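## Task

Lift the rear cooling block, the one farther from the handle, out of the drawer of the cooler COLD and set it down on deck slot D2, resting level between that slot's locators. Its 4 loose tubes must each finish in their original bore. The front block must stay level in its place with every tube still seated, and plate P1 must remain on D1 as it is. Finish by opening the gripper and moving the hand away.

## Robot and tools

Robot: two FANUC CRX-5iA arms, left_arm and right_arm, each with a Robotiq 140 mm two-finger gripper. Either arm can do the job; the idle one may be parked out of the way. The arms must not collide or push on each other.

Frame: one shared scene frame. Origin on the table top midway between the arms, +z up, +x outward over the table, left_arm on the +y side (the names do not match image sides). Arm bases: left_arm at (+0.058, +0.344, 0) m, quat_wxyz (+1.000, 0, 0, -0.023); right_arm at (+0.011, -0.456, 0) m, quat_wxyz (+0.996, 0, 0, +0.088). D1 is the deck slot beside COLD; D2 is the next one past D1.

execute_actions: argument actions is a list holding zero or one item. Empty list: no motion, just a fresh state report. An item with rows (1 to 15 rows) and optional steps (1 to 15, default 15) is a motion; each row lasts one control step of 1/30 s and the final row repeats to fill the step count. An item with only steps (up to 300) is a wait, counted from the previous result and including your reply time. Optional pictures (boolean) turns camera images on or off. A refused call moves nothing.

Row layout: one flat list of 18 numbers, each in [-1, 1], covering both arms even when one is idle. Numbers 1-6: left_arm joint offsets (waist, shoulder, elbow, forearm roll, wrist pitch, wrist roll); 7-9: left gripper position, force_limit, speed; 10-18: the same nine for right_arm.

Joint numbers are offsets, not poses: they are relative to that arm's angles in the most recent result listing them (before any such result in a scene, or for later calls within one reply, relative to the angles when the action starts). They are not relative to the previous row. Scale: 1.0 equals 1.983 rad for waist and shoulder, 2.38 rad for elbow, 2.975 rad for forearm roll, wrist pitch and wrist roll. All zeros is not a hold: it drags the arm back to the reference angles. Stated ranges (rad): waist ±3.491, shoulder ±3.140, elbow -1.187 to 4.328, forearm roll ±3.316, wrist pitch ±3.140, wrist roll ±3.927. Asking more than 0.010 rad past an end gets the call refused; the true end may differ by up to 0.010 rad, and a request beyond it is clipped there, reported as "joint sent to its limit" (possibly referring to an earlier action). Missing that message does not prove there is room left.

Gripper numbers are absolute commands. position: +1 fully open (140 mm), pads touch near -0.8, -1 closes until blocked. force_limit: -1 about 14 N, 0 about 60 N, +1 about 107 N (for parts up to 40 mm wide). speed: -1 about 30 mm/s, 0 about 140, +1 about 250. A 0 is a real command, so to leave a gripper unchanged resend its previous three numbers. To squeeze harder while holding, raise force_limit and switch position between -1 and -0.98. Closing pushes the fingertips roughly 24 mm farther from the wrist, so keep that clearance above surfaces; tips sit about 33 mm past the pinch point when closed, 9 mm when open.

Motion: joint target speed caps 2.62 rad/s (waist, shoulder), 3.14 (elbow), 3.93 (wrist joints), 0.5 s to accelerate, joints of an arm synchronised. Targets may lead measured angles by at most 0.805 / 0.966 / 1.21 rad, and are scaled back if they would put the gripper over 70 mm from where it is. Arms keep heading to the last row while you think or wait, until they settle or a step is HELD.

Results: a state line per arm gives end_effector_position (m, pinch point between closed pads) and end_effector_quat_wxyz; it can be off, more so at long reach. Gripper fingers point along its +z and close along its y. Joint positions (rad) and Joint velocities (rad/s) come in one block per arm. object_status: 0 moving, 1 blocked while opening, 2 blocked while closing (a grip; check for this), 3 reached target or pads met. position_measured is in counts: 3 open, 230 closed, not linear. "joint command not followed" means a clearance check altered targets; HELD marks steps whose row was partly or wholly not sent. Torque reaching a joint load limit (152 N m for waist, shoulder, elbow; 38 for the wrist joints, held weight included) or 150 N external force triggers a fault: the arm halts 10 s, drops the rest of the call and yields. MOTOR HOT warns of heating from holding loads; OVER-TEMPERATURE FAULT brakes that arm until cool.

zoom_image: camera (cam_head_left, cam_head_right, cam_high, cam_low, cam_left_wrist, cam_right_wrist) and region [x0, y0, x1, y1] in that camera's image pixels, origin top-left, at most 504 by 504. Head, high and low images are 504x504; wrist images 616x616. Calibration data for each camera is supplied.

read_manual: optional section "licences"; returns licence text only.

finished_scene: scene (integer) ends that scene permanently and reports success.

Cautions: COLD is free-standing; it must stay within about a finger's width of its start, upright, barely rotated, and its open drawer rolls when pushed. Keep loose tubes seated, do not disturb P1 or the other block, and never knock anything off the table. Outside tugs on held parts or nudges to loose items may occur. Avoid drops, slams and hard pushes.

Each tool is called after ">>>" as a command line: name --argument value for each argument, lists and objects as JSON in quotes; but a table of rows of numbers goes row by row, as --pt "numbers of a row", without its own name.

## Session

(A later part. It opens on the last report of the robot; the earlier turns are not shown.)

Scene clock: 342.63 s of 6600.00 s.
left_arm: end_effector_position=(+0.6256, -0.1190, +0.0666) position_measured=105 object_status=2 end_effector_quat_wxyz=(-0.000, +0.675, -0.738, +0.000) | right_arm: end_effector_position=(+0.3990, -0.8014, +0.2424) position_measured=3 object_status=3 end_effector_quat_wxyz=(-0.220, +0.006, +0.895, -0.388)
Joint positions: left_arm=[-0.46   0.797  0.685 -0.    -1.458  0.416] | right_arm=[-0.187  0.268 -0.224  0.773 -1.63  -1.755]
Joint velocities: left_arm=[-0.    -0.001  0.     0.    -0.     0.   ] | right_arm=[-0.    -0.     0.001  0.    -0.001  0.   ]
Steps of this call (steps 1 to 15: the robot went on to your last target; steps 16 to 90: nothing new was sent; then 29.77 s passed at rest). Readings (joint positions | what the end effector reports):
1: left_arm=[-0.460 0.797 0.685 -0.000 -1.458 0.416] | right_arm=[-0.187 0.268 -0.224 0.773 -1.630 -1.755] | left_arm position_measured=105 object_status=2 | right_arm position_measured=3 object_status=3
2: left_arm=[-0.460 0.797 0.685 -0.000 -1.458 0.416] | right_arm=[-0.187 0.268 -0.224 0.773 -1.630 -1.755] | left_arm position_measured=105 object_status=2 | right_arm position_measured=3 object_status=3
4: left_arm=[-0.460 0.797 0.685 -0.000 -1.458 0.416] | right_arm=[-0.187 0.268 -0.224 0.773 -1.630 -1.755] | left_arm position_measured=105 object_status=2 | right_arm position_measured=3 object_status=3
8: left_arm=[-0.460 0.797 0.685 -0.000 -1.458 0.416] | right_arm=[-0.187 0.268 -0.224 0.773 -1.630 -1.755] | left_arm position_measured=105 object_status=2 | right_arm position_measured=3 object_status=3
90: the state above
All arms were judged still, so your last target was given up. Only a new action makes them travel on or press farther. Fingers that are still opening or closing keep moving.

>>> execute_actions --actions '[{"rows": [[0,-0.00009,0.00036,0,-0.00035,0,-1,0.8,-0.6,0,0,0,0,0,0,1,0,0],[0,-0.00027,0.0011,0,-0.00106,0,-1,0.8,-0.6,0,0,0,0,0,0,1,0,0],[0,-0.00053,0.0022,0,-0.00212,0,-1,0.8,-0.6,0,0,0,0,0,0,1,0,0],[0,-0.00095,0.00407,0,-0.00389,0,-1,0.8,-0.6,0,0,0,0,0,0,1,0,0],[0,-0.00143,0.00635,0,-0.00603,0,-1,0.8,-0.6,0,0,0,0,0,0,1,0,0],[0,-0.00194,0.00906,0,-0.00855,0,-1,0.8,-0.6,0,0,0,0,0,0,1,0,0],[0,-0.00248,0.01223,0,-0.01144,0,-1,0.8,-0.6,0,0,0,0,0,0,1,0,0],[0,-0.00303,0.01588,0,-0.01472,0,-1,0.8,-0.6,0,0,0,0,0,0,1,0,0],[0,-0.0035,0.01962,0,-0.01803,0,-1,0.8,-0.6,0,0,0,0,0,0,1,0,0],[0,-0.00391,0.02346,0,-0.02137,0,-1,0.8,-0.6,0,0,0,0,0,0,1,0,0],[0,-0.00425,0.02739,0,-0.02474,0,-1,0.8,-0.6,0,0,0,0,0,0,1,0,0],[0,-0.00449,0.03096,0,-0.02776,0,-1,0.8,-0.6,0,0,0,0,0,0,1,0,0],[0,-0.00464,0.03368,0,-0.03004,0,-1,0.8,-0.6,0,0,0,0,0,0,1,0,0],[0,-0.00472,0.03552,0,-0.03157,0,-1,0.8,-0.6,0,0,0,0,0,0,1,0,0],[0,-0.00476,0.03645,0,-0.03233,0,-1,0.8,-0.6,0,0,0,0,0,0,1,0,0]], "steps": 15}]' --pictures false

>>> execute_actions --actions '[{"steps": 10}]'

Scene clock: 378.17 s of 6600.00 s.
left_arm: end_effector_position=(+0.6256, -0.1190, +0.1034) position_measured=105 object_status=2 end_effector_quat_wxyz=(-0.000, +0.675, -0.738, +0.000) | right_arm: end_effector_position=(+0.3990, -0.8014, +0.2424) position_measured=3 object_status=3 end_effector_quat_wxyz=(-0.220, +0.006, +0.895, -0.388)
Joint positions: left_arm=[-0.46   0.789  0.756 -0.    -1.537  0.416] | right_arm=[-0.187  0.268 -0.224  0.773 -1.63  -1.755]
Joint velocities: left_arm=[-0.    -0.012  0.215  0.    -0.224  0.001] | right_arm=[ 0.     0.001  0.002  0.     0.001 -0.   ]
Steps of this call (steps 1 to 90: nothing new was sent; then 32.03 s passed at rest; steps 91 to 105: all 15 steps of this action). Readings (joint positions | what the end effector reports):
91: left_arm=[-0.460 0.797 0.685 -0.000 -1.458 0.416] | right_arm=[-0.187 0.268 -0.224 0.773 -1.630 -1.755] | left_arm position_measured=105 object_status=2 | right_arm position_measured=3 object_status=3
92: left_arm=[-0.460 0.797 0.685 -0.000 -1.458 0.416] | right_arm=[-0.187 0.268 -0.224 0.773 -1.630 -1.755] | left_arm position_measured=105 object_status=2 | right_arm position_measured=3 object_status=3
94: left_arm=[-0.460 0.797 0.687 -0.000 -1.460 0.416] | right_arm=[-0.187 0.268 -0.224 0.773 -1.630 -1.755] | left_arm position_measured=105 object_status=2 | right_arm position_measured=3 object_status=3
98: left_arm=[-0.460 0.795 0.702 -0.000 -1.478 0.416] | right_arm=[-0.187 0.268 -0.224 0.773 -1.630 -1.755] | left_arm position_measured=105 object_status=2 | right_arm position_measured=3 object_status=3
105: the state above

Scene clock: 378.50 s of 6600.00 s.
left_arm: end_effector_position=(+0.6255, -0.1190, +0.1106) position_measured=105 object_status=2 end_effector_quat_wxyz=(-0.000, +0.675, -0.738, +0.000) | right_arm: end_effector_position=(+0.3990, -0.8014, +0.2424) position_measured=3 object_status=3 end_effector_quat_wxyz=(-0.220, +0.006, +0.895, -0.388)
Joint positions: left_arm=[-0.46   0.788  0.772 -0.    -1.554  0.416] | right_arm=[-0.187  0.268 -0.224  0.773 -1.63  -1.755]
Joint velocities: left_arm=[-0.     0.     0.002  0.    -0.002 -0.   ] | right_arm=[ 0.    -0.001 -0.     0.     0.    -0.   ]
Steps of this call (steps 1 to 10: the robot went on to your last target). Readings (joint positions | what the end effector reports):
1: left_arm=[-0.460 0.788 0.763 -0.000 -1.544 0.416] | right_arm=[-0.187 0.268 -0.224 0.773 -1.630 -1.755] | left_arm position_measured=105 object_status=2 | right_arm position_measured=3 object_status=3
2: left_arm=[-0.460 0.788 0.767 -0.000 -1.549 0.416] | right_arm=[-0.187 0.268 -0.224 0.773 -1.630 -1.755] | left_arm position_measured=105 object_status=2 | right_arm position_measured=3 object_status=3
4: left_arm=[-0.460 0.788 0.771 -0.000 -1.552 0.416] | right_arm=[-0.187 0.268 -0.224 0.773 -1.630 -1.755] | left_arm position_measured=105 object_status=2 | right_arm position_measured=3 object_status=3
8: left_arm=[-0.460 0.788 0.772 -0.000 -1.554 0.416] | right_arm=[-0.187 0.268 -0.224 0.773 -1.630 -1.755] | left_arm position_measured=105 object_status=2 | right_arm position_measured=3 object_status=3
10: the state above
camera_calibration (this result's frames):
cam_left_wrist: T_world_to_cam=[[-0.965726, 0.258598, -0.0223594, 0.641455], [0.235151, 0.90812, 0.346443, -0.0723786], [0.109894, 0.329311, -0.937805, 0.267939], [0, 0, 0, 1]] pos_world=[0.607044, -0.188386, 0.290692]
cam_right_wrist: T_world_to_cam=[[-0.0373898, 0.699008, -0.714136, 0.742239], [0.996715, 0.0774633, 0.0236377, -0.340792], [0.0718423, -0.710906, -0.699608, -0.243592], [0, 0, 0, 1]] pos_world=[0.384924, -0.665603, 0.367696]

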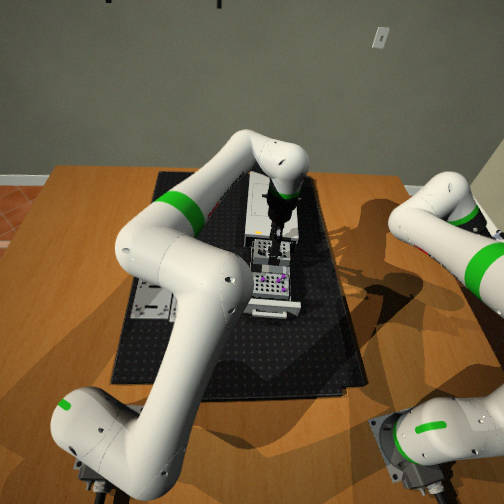

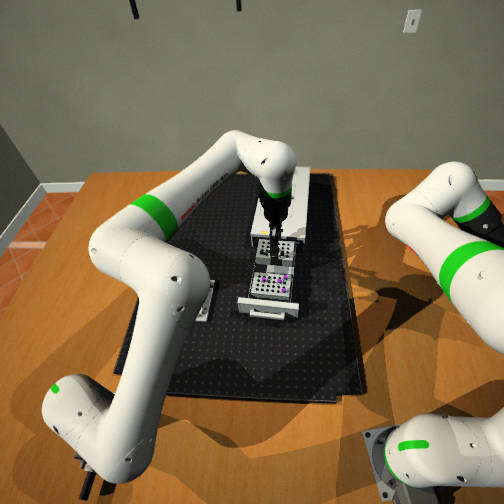

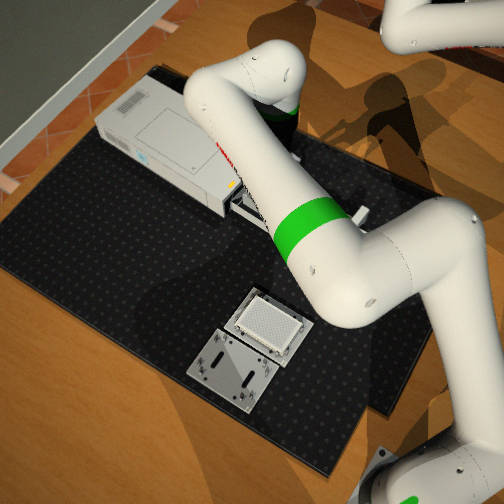

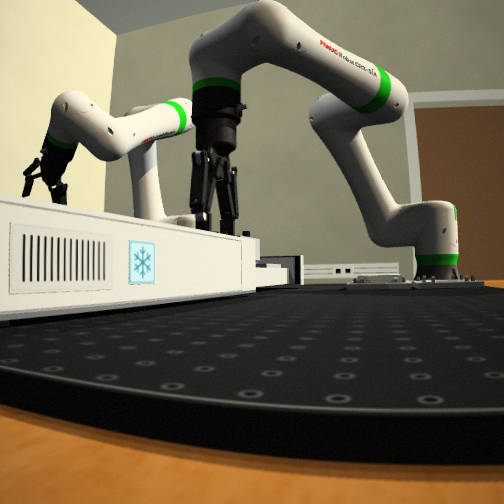

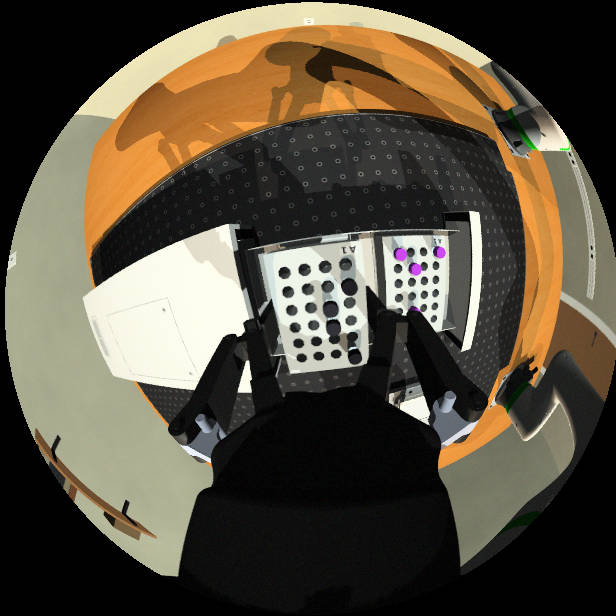

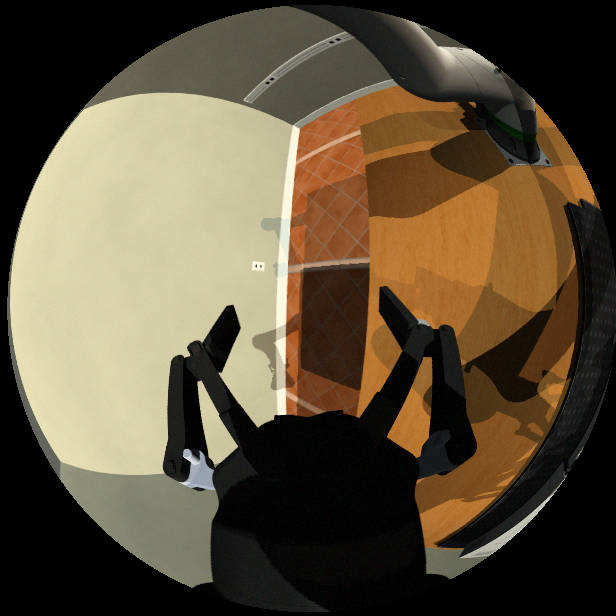

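>>> execute_actions --actions '[{"rows": [[0,0,0.00084,0,-0.00067,0,-1,0.8,-0.6,0,0,0,0,0,0,1,0,0],[0.00035,-0.0004,0.00206,0,-0.00192,-0.00074,-1,0.8,-0.6,0,0,0,0,0,0,1,0,0],[0.00105,-0.0012,0.00367,0,-0.00373,-0.00222,-1,0.8,-0.6,0,0,0,0,0,0,1,0,0],[0.00245,-0.00279,0.00435,0,-0.00535,-0.00518,-1,0.8,-0.6,0,0,0,0,0,0,1,0,0],[0.00489,-0.00558,0.00367,0,-0.00666,-0.01036,-1,0.8,-0.6,0,0,0,0,0,0,1,0,0],[0.00838,-0.00956,0.00119,0,-0.00733,-0.01775,-1,0.8,-0.6,0,0,0,0,0,0,1,0,0],[0.01292,-0.01475,-0.00307,0,-0.00737,-0.02737,-1,0.8,-0.6,0,0,0,0,0,0,1,0,0],[0.01851,-0.02112,-0.00956,0,-0.00642,-0.0392,-1,0.8,-0.6,0,0,0,0,0,0,1,0,0],[0.02515,-0.02869,-0.01784,0,-0.00485,-0.05325,-1,0.8,-0.6,0,0,0,0,0,0,1,0,0],[0.03283,-0.03746,-0.02791,0,-0.00264,-0.06953,-1,0.8,-0.6,0,0,0,0,0,0,1,0,0],[0.04157,-0.04743,-0.03978,0,0.00022,-0.08802,-1,0.8,-0.6,0,0,0,0,0,0,1,0,0],[0.05135,-0.05858,-0.05302,0,0.00337,-0.10873,-1,0.8,-0.6,0,0,0,0,0,0,1,0,0],[0.06218,-0.07094,-0.06763,0,0.00683,-0.13166,-1,0.8,-0.6,0,0,0,0,0,0,1,0,0],[0.07405,-0.08449,-0.08362,0,0.01058,-0.15681,-1,0.8,-0.6,0,0,0,0,0,0,1,0,0],[0.3493,-0.39853,-0.45789,0,0.10067,-0.73965,-1,0.8,-0.6,0,0,0,0,0,0,1,0,0]], "steps": 15}]' --pictures false

>>> execute_actions --actions '[{"steps": 48}]'

Scene clock: 499.00 s of 6600.00 s.
left_arm: end_effector_position=(+0.6341, -0.0618, +0.1353) position_measured=105 object_status=2 end_effector_quat_wxyz=(-0.001, -0.610, +0.792, +0.001) | right_arm: end_effector_position=(+0.3990, -0.8014, +0.2424) position_measured=3 object_status=3 end_effector_quat_wxyz=(-0.220, +0.006, +0.895, -0.388)
Joint positions: left_arm=[-0.383  0.699  0.683 -0.    -1.558  0.169] | right_arm=[-0.187  0.268 -0.224  0.773 -1.63  -1.755]
Joint velocities: left_arm=[ 0.422 -0.483 -0.672 -0.     0.187 -1.319] | right_arm=[ 0.001 -0.    -0.001 -0.001  0.001 -0.001]
Steps of this call (steps 1 to 30: the robot went on to your last target; steps 31 to 90: nothing new was sent; then 117.00 s passed at rest; steps 91 to 105: all 15 steps of this action). Readings (joint positions | what the end effector reports):
91: left_arm=[-0.460 0.788 0.772 -0.000 -1.554 0.416] | right_arm=[-0.187 0.268 -0.224 0.773 -1.630 -1.755] | left_arm position_measured=105 object_status=2 | right_arm position_measured=3 object_status=3
92: left_arm=[-0.460 0.788 0.772 -0.000 -1.554 0.416] | right_arm=[-0.187 0.268 -0.224 0.773 -1.630 -1.755] | left_arm position_measured=105 object_status=2 | right_arm position_measured=3 object_status=3
94: left_arm=[-0.460 0.787 0.776 -0.000 -1.559 0.414] | right_arm=[-0.187 0.268 -0.224 0.773 -1.630 -1.755] | left_arm position_measured=105 object_status=2 | right_arm position_measured=3 object_status=3
98: left_arm=[-0.449 0.775 0.778 -0.000 -1.571 0.380] | right_arm=[-0.187 0.268 -0.224 0.773 -1.630 -1.755] | left_arm position_measured=105 object_status=2 | right_arm position_measured=3 object_status=3
105: the state above

Scene clock: 500.60 s of 6600.00 s.
left_arm: end_effector_position=(+0.4830, +0.2922, +0.1050) position_measured=105 object_status=2 end_effector_quat_wxyz=(+0.000, +0.013, +1.000, +0.000) | right_arm: end_effector_position=(+0.3990, -0.8014, +0.2424) position_measured=3 object_status=3 end_effector_quat_wxyz=(-0.220, +0.006, +0.895, -0.388)
Joint positions: left_arm=[ 0.232 -0.002 -0.318 -0.    -1.254 -1.784] | right_arm=[-0.187  0.268 -0.224  0.773 -1.63  -1.755]
Joint velocities: left_arm=[ 0.    -0.001 -0.001 -0.     0.001  0.   ] | right_arm=[ 0.     0.001 -0.    -0.    -0.    -0.001]
Steps of this call (steps 1 to 48: the robot went on to your last target). Readings (joint positions | what the end effector reports):
1: left_arm=[-0.367 0.682 0.659 -0.000 -1.551 0.126] | right_arm=[-0.187 0.268 -0.224 0.773 -1.630 -1.755] | left_arm position_measured=105 object_status=2 | right_arm position_measured=3 object_status=3
2: left_arm=[-0.349 0.661 0.631 -0.000 -1.542 0.088] | right_arm=[-0.187 0.268 -0.224 0.773 -1.630 -1.755] | left_arm position_measured=105 object_status=2 | right_arm position_measured=3 object_status=3
4: left_arm=[-0.313 0.620 0.573 -0.000 -1.524 0.018] | right_arm=[-0.187 0.268 -0.224 0.773 -1.630 -1.755] | left_arm position_measured=105 object_status=2 | right_arm position_measured=3 object_status=3
8: left_arm=[-0.244 0.542 0.461 -0.000 -1.490 -0.134] | right_arm=[-0.187 0.268 -0.224 0.773 -1.630 -1.755] | left_arm position_measured=105 object_status=2 | right_arm position_measured=3 object_status=3
48: the state above
camera_calibration (this result's frames):
cam_left_wrist: T_world_to_cam=[[0.197266, 0.98013, -0.0207662, -0.375359], [0.920821, -0.177977, 0.347005, -0.424175], [0.336414, -0.0875741, -0.937634, 0.155323], [0, 0, 0, 1]] pos_world=[0.412382, 0.306009, 0.285032]
cam_right_wrist: T_world_to_cam=[[-0.03739, 0.699008, -0.714136, 0.742239], [0.996715, 0.0774635, 0.0236376, -0.340791], [0.0718423, -0.710906, -0.699608, -0.243592], [0, 0, 0, 1]] pos_world=[0.384924, -0.665603, 0.367696]

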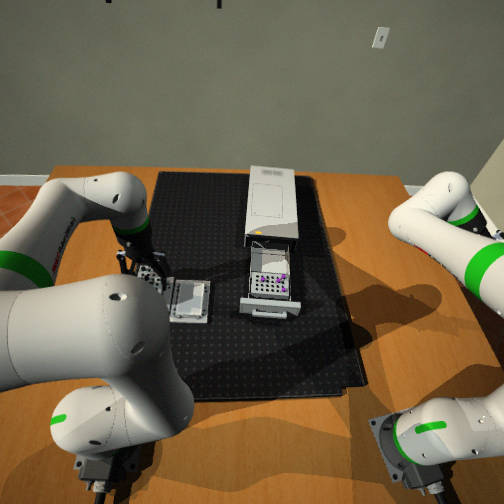

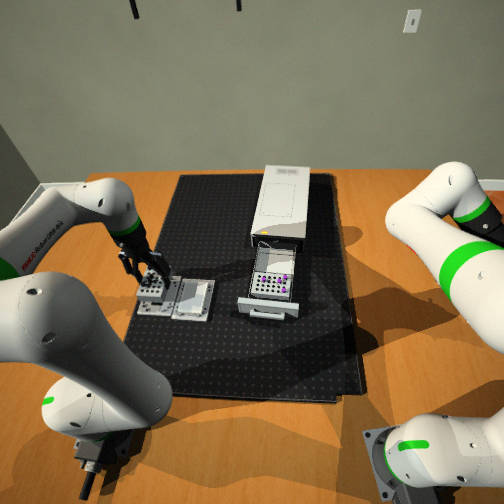

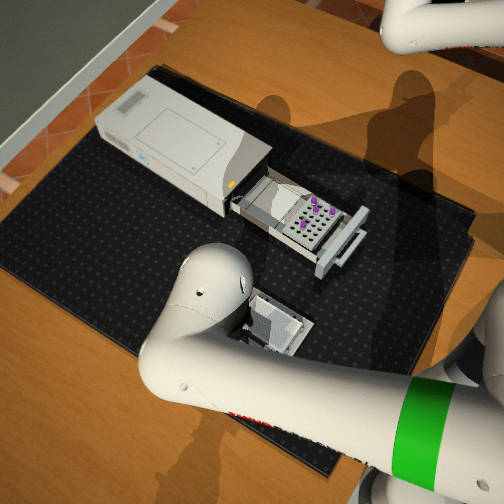

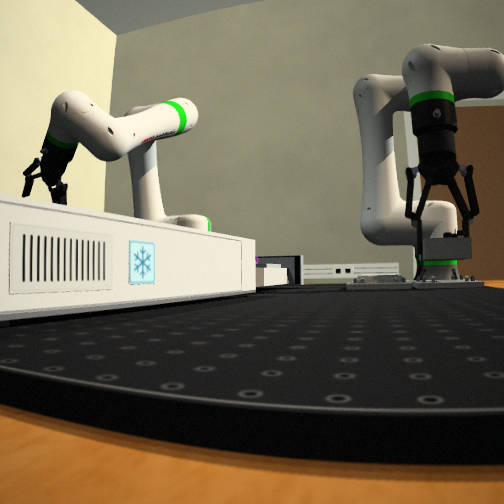

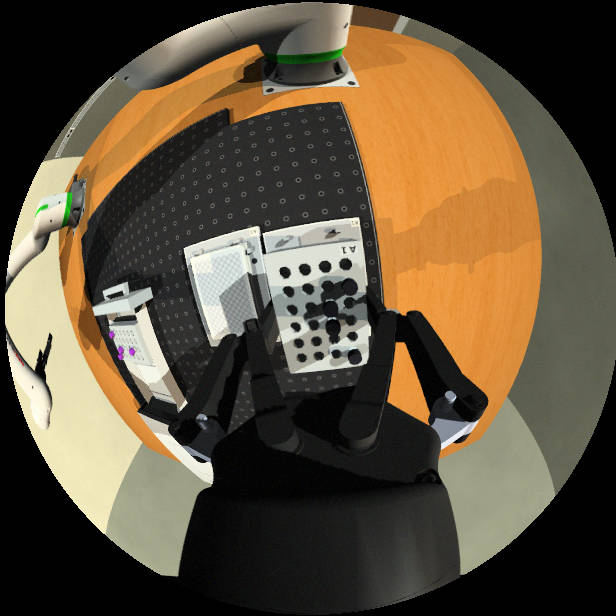

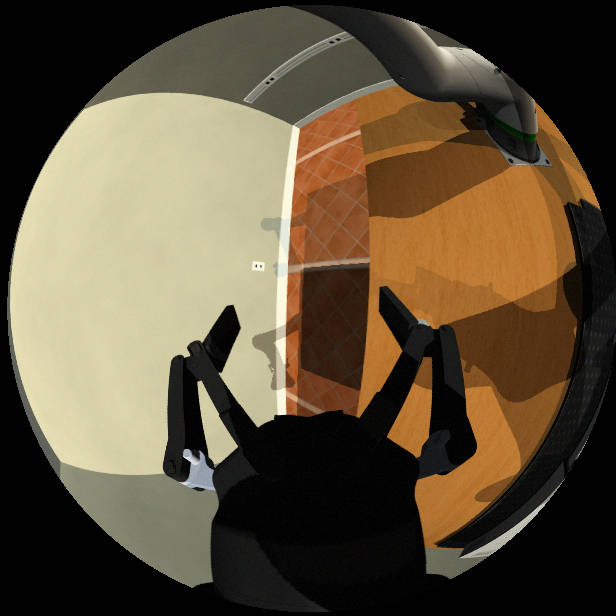

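>>> zoom_image --camera "cam_left_wrist" --region '[250, 205, 376, 285]'

>>> zoom_image --camera "cam_low" --region '[395, 220, 495, 300]'

>>> zoom_image --camera "cam_head_right" --region '[120, 250, 220, 330]'

Region (250, 205, 376, 285) of cam_left_wrist's 616x616 image, scaled by 4.000, with more detail than that image has; it fills the top 320 rows of this view, and the rest is white.

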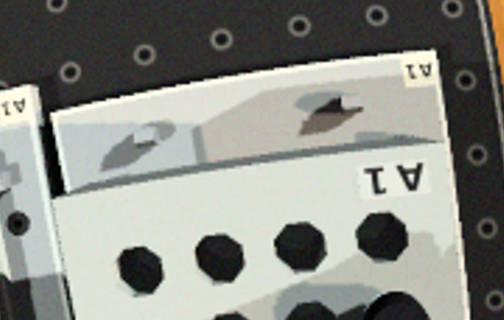

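Region (395, 220, 495, 300) of cam_low's 504x504 image, scaled by 5.040, with more detail than that image has; it fills the top 403 rows of this view, and the rest is white.

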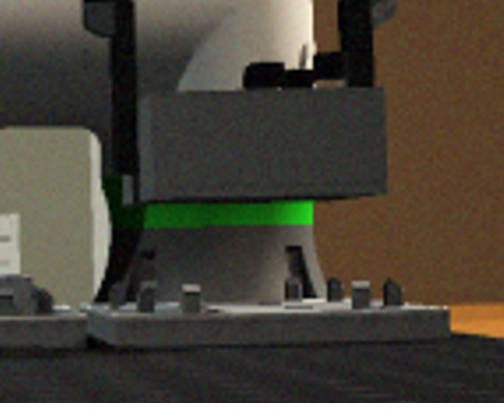

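Region (120, 250, 220, 330) of cam_head_right's 504x504 image, scaled by 5.040, with more detail than that image has; it fills the top 403 rows of this view, and the rest is white.

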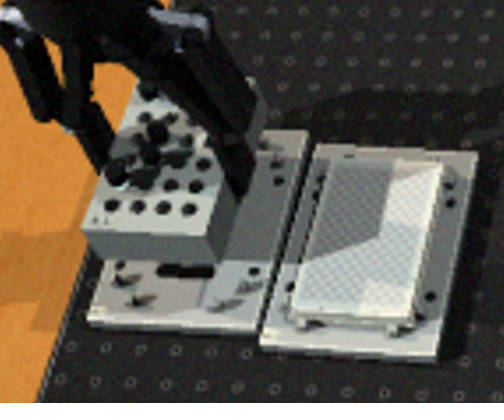

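>>> zoom_image --camera "cam_left_wrist" --region '[255, 220, 315, 265]'

>>> zoom_image --camera "cam_left_wrist" --region '[310, 210, 370, 255]'

Region (255, 220, 315, 265) of cam_left_wrist's 616x616 image, scaled by 8.400, with more detail than that image has; it fills the top 378 rows of this view, and the rest is white.

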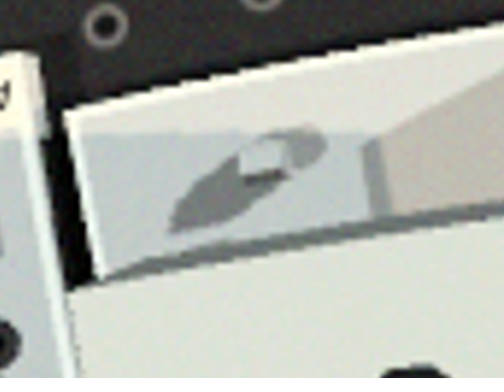

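Region (310, 210, 370, 255) of cam_left_wrist's 616x616 image, scaled by 8.400, with more detail than that image has; it fills the top 378 rows of this view, and the rest is white.

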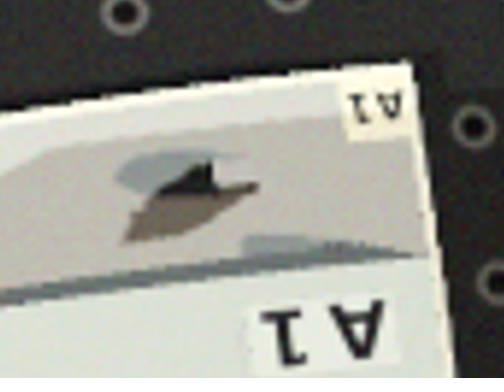

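>>> execute_actions --actions '[{"rows": [[0.00017,0.00009,-0.00122,0,0.00104,0.00025,-1,0.8,-0.6,0,0,0,0,0,0,1,0,0],[0.00052,0.00028,-0.00366,0,0.00312,0.00076,-1,0.8,-0.6,0,0,0,0,0,0,1,0,0],[0.00098,0.00053,-0.00683,0,0.00582,0.00142,-1,0.8,-0.6,0,0,0,0,0,0,1,0,0],[0.00146,0.00079,-0.01025,0,0.00873,0.00213,-1,0.8,-0.6,0,0,0,0,0,0,1,0,0],[0.00195,0.00106,-0.01367,0,0.01164,0.00284,-1,0.8,-0.6,0,0,0,0,0,0,1,0,0],[0.00244,0.00132,-0.01708,0,0.01455,0.00355,-1,0.8,-0.6,0,0,0,0,0,0,1,0,0],[0.00286,0.00155,-0.02001,0,0.01704,0.00416,-1,0.8,-0.6,0,0,0,0,0,0,1,0,0],[0.00321,0.00174,-0.02245,0,0.01912,0.00467,-1,0.8,-0.6,0,0,0,0,0,0,1,0,0],[0.00342,0.00185,-0.02391,0,0.02037,0.00497,-1,0.8,-0.6,0,0,0,0,0,0,1,0,0],[0.00349,0.00189,-0.0244,0,0.02078,0.00507,-1,0.8,-0.6,0,0,0,0,0,0,1,0,0]], "steps": 15}]' --pictures false

>>> execute_actions --actions '[{"steps": 8}]'

>>> zoom_image --camera "cam_left_wrist" --region '[245, 205, 381, 285]'

>>> zoom_image --camera "cam_low" --region '[395, 230, 495, 300]'

Scene clock: 599.50 s of 6600.00 s.
left_arm: end_effector_position=(+0.4761, +0.2937, +0.0802) position_measured=105 object_status=2 end_effector_quat_wxyz=(+0.000, +0.003, +1.000, +0.000) | right_arm: end_effector_position=(+0.3990, -0.8014, +0.2424) position_measured=3 object_status=3 end_effector_quat_wxyz=(-0.220, +0.006, +0.895, -0.388)
Joint positions: left_arm=[ 0.239  0.001 -0.375 -0.    -1.193 -1.769] | right_arm=[-0.187  0.268 -0.224  0.773 -1.63  -1.755]
Joint velocities: left_arm=[ 0.001  0.001 -0.01   0.001  0.01   0.002] | right_arm=[-0.     0.001 -0.    -0.     0.     0.   ]
Steps of this call (steps 1 to 15: the robot went on to your last target; steps 16 to 90: nothing new was sent; then 95.40 s passed at rest; steps 91 to 105: all 15 steps of this action). Readings (joint positions | what the end effector reports):
91: left_arm=[0.232 -0.002 -0.318 -0.000 -1.254 -1.784] | right_arm=[-0.187 0.268 -0.224 0.773 -1.630 -1.755] | left_arm position_measured=105 object_status=2 | right_arm position_measured=3 object_status=3
92: left_arm=[0.232 -0.002 -0.319 -0.000 -1.254 -1.784] | right_arm=[-0.187 0.268 -0.224 0.773 -1.630 -1.755] | left_arm position_measured=105 object_status=2 | right_arm position_measured=3 object_status=3
94: left_arm=[0.233 -0.002 -0.325 -0.000 -1.247 -1.783] | right_arm=[-0.187 0.268 -0.224 0.773 -1.630 -1.755] | left_arm position_measured=105 object_status=2 | right_arm position_measured=3 object_status=3
98: left_arm=[0.236 -0.000 -0.350 -0.000 -1.220 -1.776] | right_arm=[-0.187 0.268 -0.224 0.773 -1.630 -1.755] | left_arm position_measured=105 object_status=2 | right_arm position_measured=3 object_status=3
105: the state above

Scene clock: 599.77 s of 6600.00 s.
left_arm: end_effector_position=(+0.4760, +0.2937, +0.0800) position_measured=105 object_status=2 end_effector_quat_wxyz=(+0.000, +0.002, +1.000, +0.000) | right_arm: end_effector_position=(+0.3990, -0.8014, +0.2424) position_measured=3 object_status=3 end_effector_quat_wxyz=(-0.220, +0.006, +0.895, -0.388)
Joint positions: left_arm=[ 0.239  0.001 -0.376 -0.    -1.192 -1.769] | right_arm=[-0.187  0.268 -0.224  0.773 -1.63  -1.755]
Joint velocities: left_arm=[ 0.     0.002 -0.001  0.    -0.002 -0.   ] | right_arm=[-0.     0.001  0.001  0.    -0.    -0.001]
Steps of this call (steps 1 to 8: the robot went on to your last target). Readings (joint positions | what the end effector reports):
1: left_arm=[0.239 0.001 -0.376 -0.000 -1.193 -1.769] | right_arm=[-0.187 0.268 -0.224 0.773 -1.630 -1.755] | left_arm position_measured=105 object_status=2 | right_arm position_measured=3 object_status=3
2: left_arm=[0.239 0.001 -0.376 -0.000 -1.193 -1.769] | right_arm=[-0.187 0.268 -0.224 0.773 -1.630 -1.755] | left_arm position_measured=105 object_status=2 | right_arm position_measured=3 object_status=3
4: left_arm=[0.239 0.001 -0.376 -0.000 -1.192 -1.769] | right_arm=[-0.187 0.268 -0.224 0.773 -1.630 -1.755] | left_arm position_measured=105 object_status=2 | right_arm position_measured=3 object_status=3
8: the state above
camera_calibration (this result's frames):
cam_left_wrist: T_world_to_cam=[[0.175693, 0.984226, -0.0207378, -0.366918], [0.924505, -0.157721, 0.347009, -0.416484], [0.338265, -0.0801394, -0.937632, 0.131309], [0, 0, 0, 1]] pos_world=[0.405089, 0.305965, 0.260034]
cam_right_wrist: T_world_to_cam=[[-0.0373899, 0.699008, -0.714136, 0.742239], [0.996715, 0.0774635, 0.0236378, -0.340792], [0.0718425, -0.710906, -0.699608, -0.243592], [0, 0, 0, 1]] pos_world=[0.384925, -0.665603, 0.367696]

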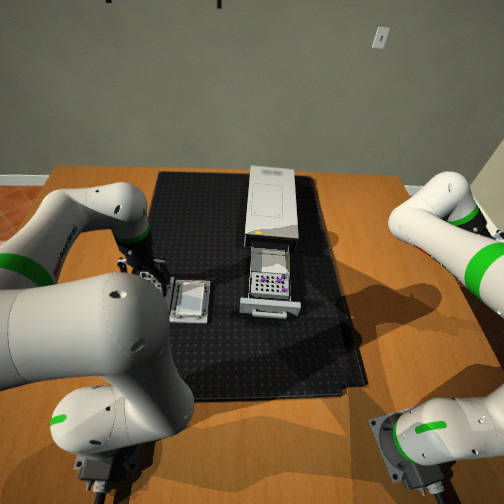

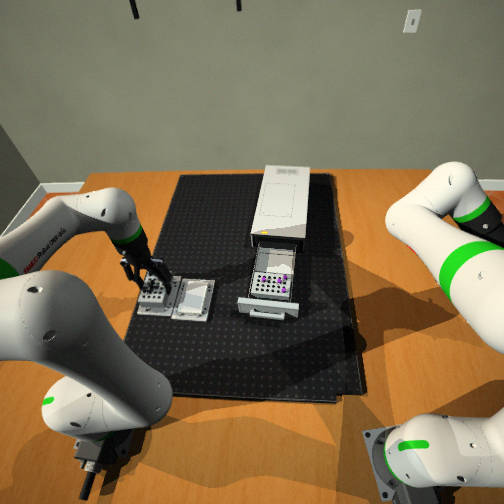

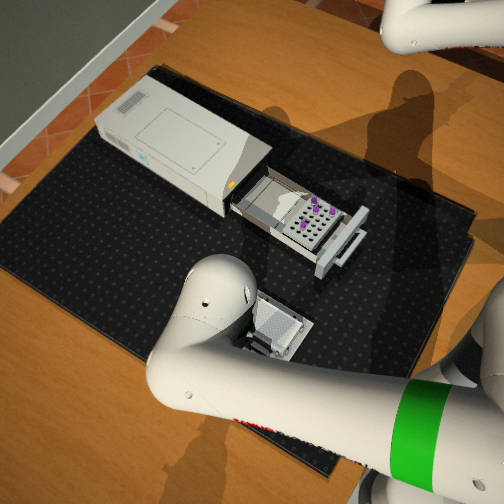

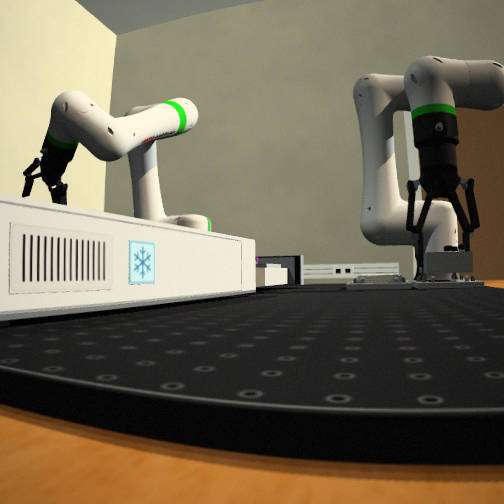

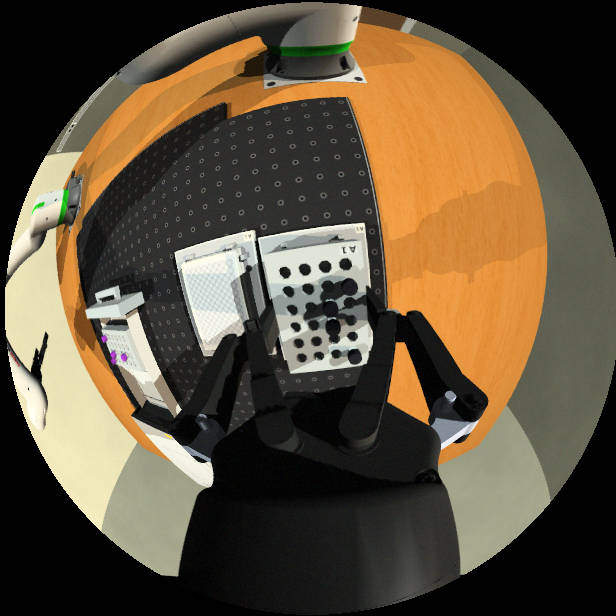

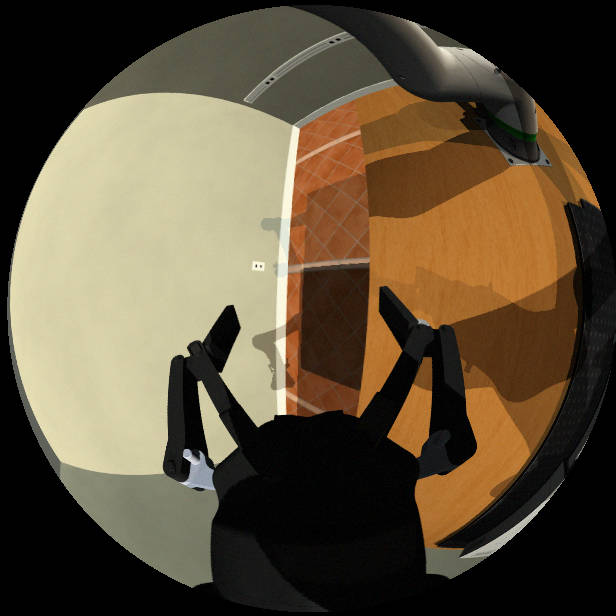

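Region (245, 205, 381, 285) of cam_left_wrist's 616x616 image, scaled by 3.706, with more detail than that image has; it fills the top 296 rows of this view, and the rest is white.

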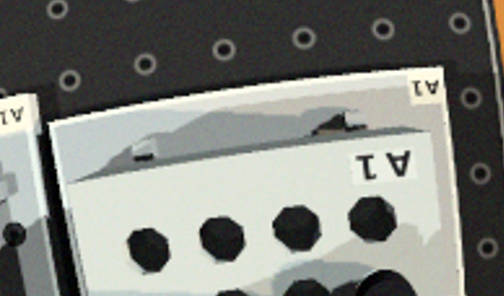

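Region (395, 230, 495, 300) of cam_low's 504x504 image, scaled by 5.040, with more detail than that image has; it fills the top 353 rows of this view, and the rest is white.

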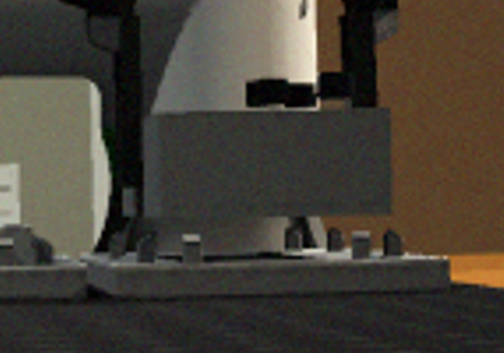

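>>> zoom_image --camera "cam_left_wrist" --region '[250, 225, 310, 270]'

>>> zoom_image --camera "cam_left_wrist" --region '[315, 215, 375, 260]'

>>> zoom_image --camera "cam_head_right" --region '[125, 262, 195, 322]'

Region (250, 225, 310, 270) of cam_left_wrist's 616x616 image, scaled by 8.400, with more detail than that image has; it fills the top 378 rows of this view, and the rest is white.

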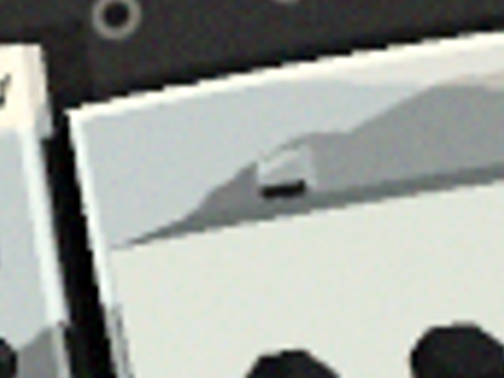

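Region (315, 215, 375, 260) of cam_left_wrist's 616x616 image, scaled by 8.400, with more detail than that image has; it fills the top 378 rows of this view, and the rest is white.

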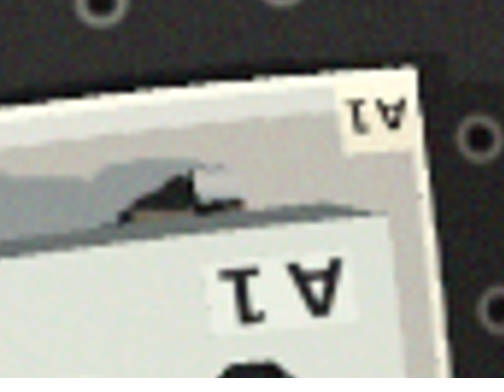

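Region (125, 262, 195, 322) of cam_head_right's 504x504 image, scaled by 7.200, with more detail than that image has; it fills the top 432 rows of this view, and the rest is white.

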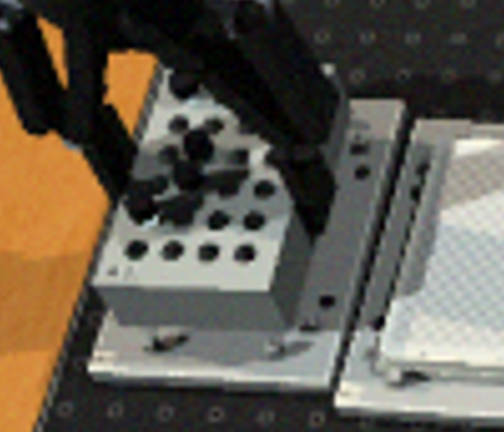

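>>> zoom_image --camera "cam_low" --region '[412, 262, 448, 290]'

>>> zoom_image --camera "cam_low" --region '[448, 262, 484, 290]'

Region (412, 262, 448, 290) of cam_low's 504x504 image, scaled by 14.000, with more detail than that image has.

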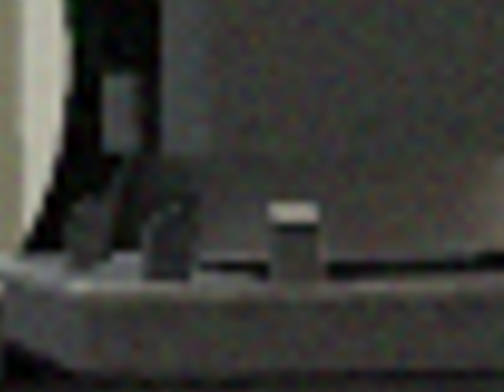

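Region (448, 262, 484, 290) of cam_low's 504x504 image, scaled by 14.000, with more detail than that image has.

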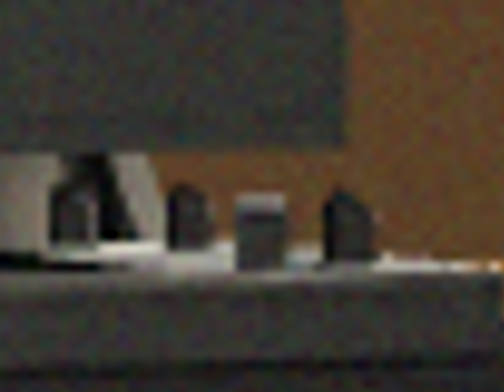

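>>> execute_actions --actions '[{"rows": [[-0.0001,0.00024,-0.00027,0,0.00037,-0.00015,-1,0.8,-0.6,0,0,0,0,0,0,1,0,0],[-0.0002,0.00064,-0.00072,0,0.001,-0.0003,-1,0.8,-0.6,0,0,0,0,0,0,1,0,0],[-0.00032,0.0012,-0.00134,0,0.00187,-0.00046,-1,0.8,-0.6,0,0,0,0,0,0,1,0,0],[-0.00032,0.00184,-0.00206,0,0.00287,-0.00046,-1,0.8,-0.6,0,0,0,0,0,0,1,0,0],[-0.00032,0.00256,-0.00286,0,0.004,-0.00046,-1,0.8,-0.6,0,0,0,0,0,0,1,0,0],[-0.00032,0.00328,-0.00367,0,0.00512,-0.00046,-1,0.8,-0.6,0,0,0,0,0,0,1,0,0],[-0.00032,0.004,-0.00447,0,0.00624,-0.00046,-1,0.8,-0.6,0,0,0,0,0,0,1,0,0],[-0.00032,0.00472,-0.00528,0,0.00737,-0.00046,-1,0.8,-0.6,0,0,0,0,0,0,1,0,0],[-0.00032,0.00544,-0.00608,0,0.00849,-0.00046,-1,0.8,-0.6,0,0,0,0,0,0,1,0,0],[-0.00032,0.00608,-0.0068,0,0.00949,-0.00046,-1,0.8,-0.6,0,0,0,0,0,0,1,0,0],[-0.00032,0.00672,-0.00752,0,0.01049,-0.00046,-1,0.8,-0.6,0,0,0,0,0,0,1,0,0],[-0.00032,0.0072,-0.00805,0,0.01124,-0.00046,-1,0.8,-0.6,0,0,0,0,0,0,1,0,0],[-0.00032,0.0076,-0.0085,0,0.01186,-0.00046,-1,0.8,-0.6,0,0,0,0,0,0,1,0,0],[-0.00032,0.00784,-0.00877,0,0.01224,-0.00046,-1,0.8,-0.6,0,0,0,0,0,0,1,0,0],[-0.00032,0.008,-0.00895,0,0.01249,-0.00046,-1,0.8,-0.6,0,0,0,0,0,0,1,0,0]], "steps": 15}]' --pictures false

>>> execute_actions --actions '[{"steps": 10}]'

>>> zoom_image --camera "cam_low" --region '[412, 252, 484, 292]'

>>> zoom_image --camera "cam_left_wrist" --region '[245, 205, 381, 305]'

Scene clock: 694.73 s of 6600.00 s.
left_arm: end_effector_position=(+0.4763, +0.2934, +0.0667) position_measured=105 object_status=2 end_effector_quat_wxyz=(+0.000, +0.003, +1.000, +0.000) | right_arm: end_effector_position=(+0.3990, -0.8014, +0.2424) position_measured=3 object_status=3 end_effector_quat_wxyz=(-0.220, +0.006, +0.895, -0.388)
Joint positions: left_arm=[ 0.239  0.016 -0.395 -0.    -1.159 -1.771] | right_arm=[-0.187  0.268 -0.224  0.773 -1.63  -1.755]
Joint velocities: left_arm=[ 0.     0.022 -0.031 -0.     0.053 -0.   ] | right_arm=[-0.001 -0.     0.002  0.     0.     0.   ]
Steps of this call (steps 1 to 15: the robot went on to your last target; steps 16 to 90: nothing new was sent; then 91.47 s passed at rest; steps 91 to 105: all 15 steps of this action). Readings (joint positions | what the end effector reports):
91: left_arm=[0.239 0.001 -0.376 -0.000 -1.192 -1.769] | right_arm=[-0.187 0.268 -0.224 0.773 -1.630 -1.755] | left_arm position_measured=105 object_status=2 | right_arm position_measured=3 object_status=3
92: left_arm=[0.239 0.002 -0.376 -0.000 -1.192 -1.769] | right_arm=[-0.187 0.268 -0.224 0.773 -1.630 -1.755] | left_arm position_measured=105 object_status=2 | right_arm position_measured=3 object_status=3
94: left_arm=[0.239 0.003 -0.377 -0.000 -1.190 -1.770] | right_arm=[-0.187 0.268 -0.224 0.773 -1.630 -1.755] | left_arm position_measured=105 object_status=2 | right_arm position_measured=3 object_status=3
98: left_arm=[0.239 0.007 -0.383 -0.000 -1.179 -1.771] | right_arm=[-0.187 0.268 -0.224 0.773 -1.630 -1.755] | left_arm position_measured=105 object_status=2 | right_arm position_measured=3 object_status=3
105: the state above

Scene clock: 695.07 s of 6600.00 s.
left_arm: end_effector_position=(+0.4763, +0.2934, +0.0652) position_measured=105 object_status=2 end_effector_quat_wxyz=(+0.000, +0.003, +1.000, +0.000) | right_arm: end_effector_position=(+0.3990, -0.8014, +0.2424) position_measured=3 object_status=3 end_effector_quat_wxyz=(-0.220, +0.006, +0.895, -0.388)
Joint positions: left_arm=[ 0.239  0.017 -0.397 -0.    -1.155 -1.771] | right_arm=[-0.187  0.268 -0.224  0.773 -1.63  -1.755]
Joint velocities: left_arm=[-0.    -0.001  0.001  0.     0.001 -0.   ] | right_arm=[-0.     0.001  0.001  0.    -0.    -0.001]
Steps of this call (steps 1 to 10: the robot went on to your last target). Readings (joint positions | what the end effector reports):
1: left_arm=[0.239 0.016 -0.396 -0.000 -1.157 -1.771] | right_arm=[-0.187 0.268 -0.224 0.773 -1.630 -1.755] | left_arm position_measured=105 object_status=2 | right_arm position_measured=3 object_status=3
2: left_arm=[0.239 0.017 -0.397 -0.000 -1.156 -1.771] | right_arm=[-0.187 0.268 -0.224 0.773 -1.630 -1.755] | left_arm position_measured=105 object_status=2 | right_arm position_measured=3 object_status=3
4: left_arm=[0.239 0.017 -0.397 -0.000 -1.156 -1.771] | right_arm=[-0.187 0.268 -0.224 0.773 -1.630 -1.755] | left_arm position_measured=105 object_status=2 | right_arm position_measured=3 object_status=3
8: left_arm=[0.239 0.017 -0.397 -0.000 -1.155 -1.771] | right_arm=[-0.187 0.268 -0.224 0.773 -1.630 -1.755] | left_arm position_measured=105 object_status=2 | right_arm position_measured=3 object_status=3
10: the state above
camera_calibration (this result's frames):
cam_left_wrist: T_world_to_cam=[[0.177699, 0.983863, -0.0209009, -0.367835], [0.924169, -0.159544, 0.347069, -0.411007], [0.338133, -0.0809897, -0.937607, 0.117635], [0, 0, 0, 1]] pos_world=[0.405428, 0.305853, 0.245255]
cam_right_wrist: T_world_to_cam=[[-0.0373897, 0.699008, -0.714136, 0.742239], [0.996715, 0.0774634, 0.0236379, -0.340792], [0.0718425, -0.710906, -0.699608, -0.243592], [0, 0, 0, 1]] pos_world=[0.384924, -0.665604, 0.367696]

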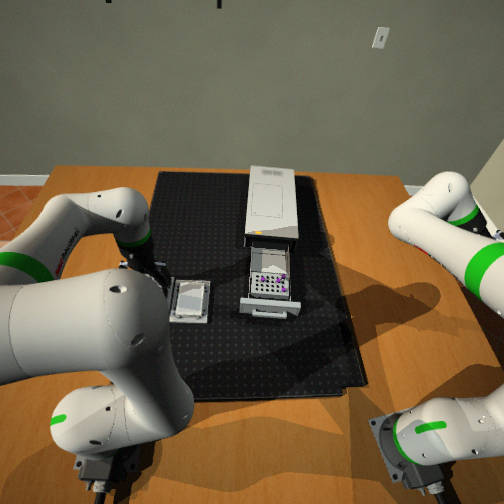

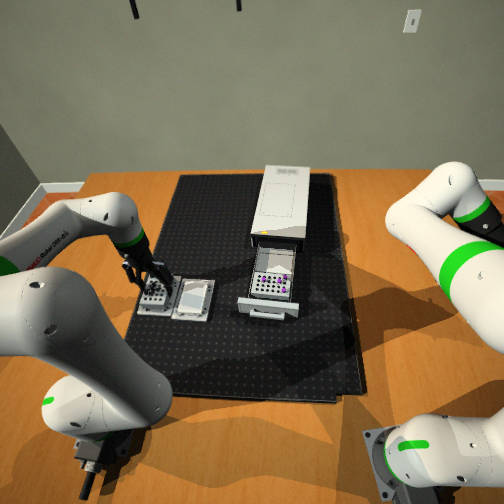

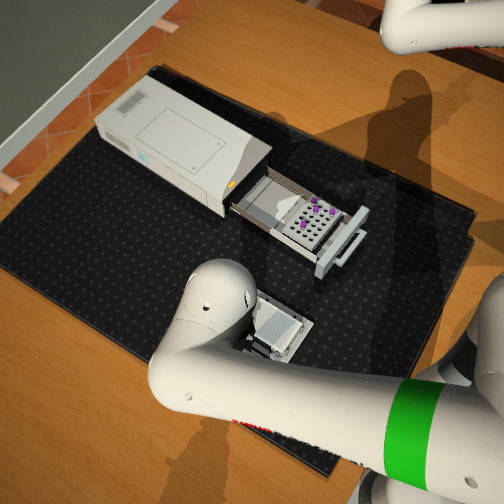

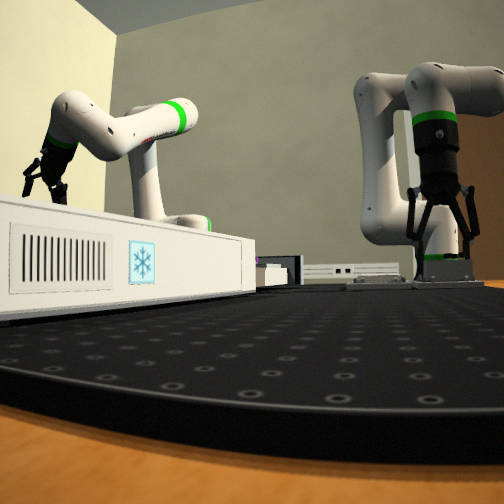

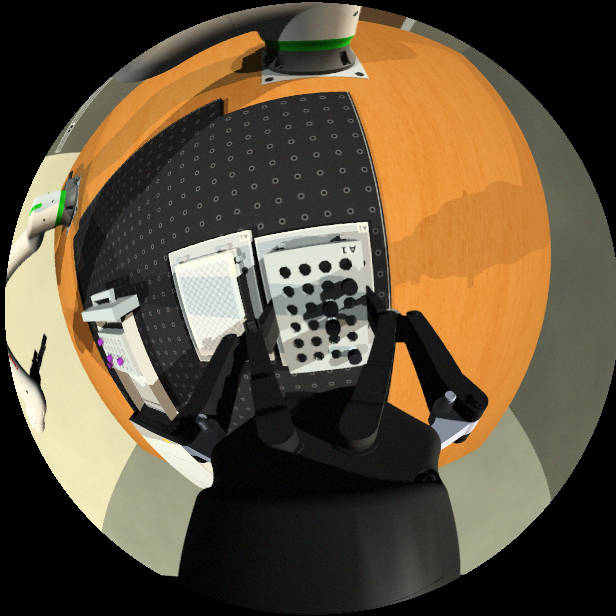

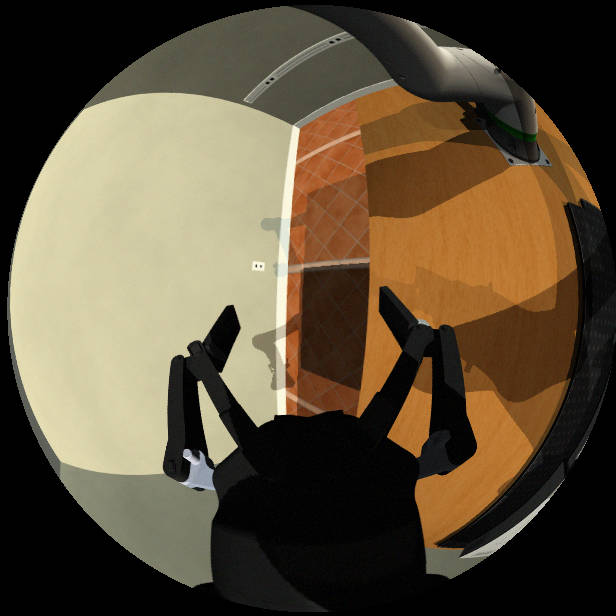

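Region (412, 252, 484, 292) of cam_low's 504x504 image, scaled by 7.000, with more detail than that image has.

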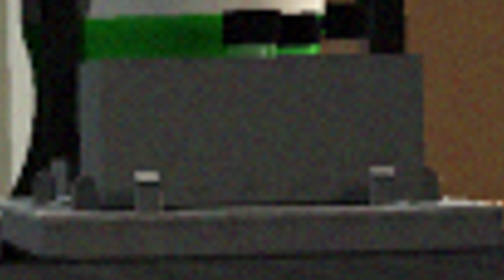

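Region (245, 205, 381, 305) of cam_left_wrist's 616x616 image, scaled by 3.706, with more detail than that image has; it fills the top 371 rows of this view, and the rest is white.

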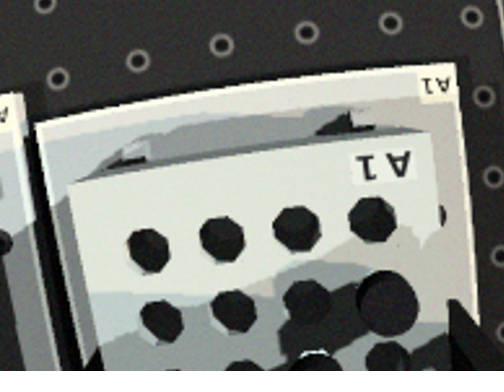

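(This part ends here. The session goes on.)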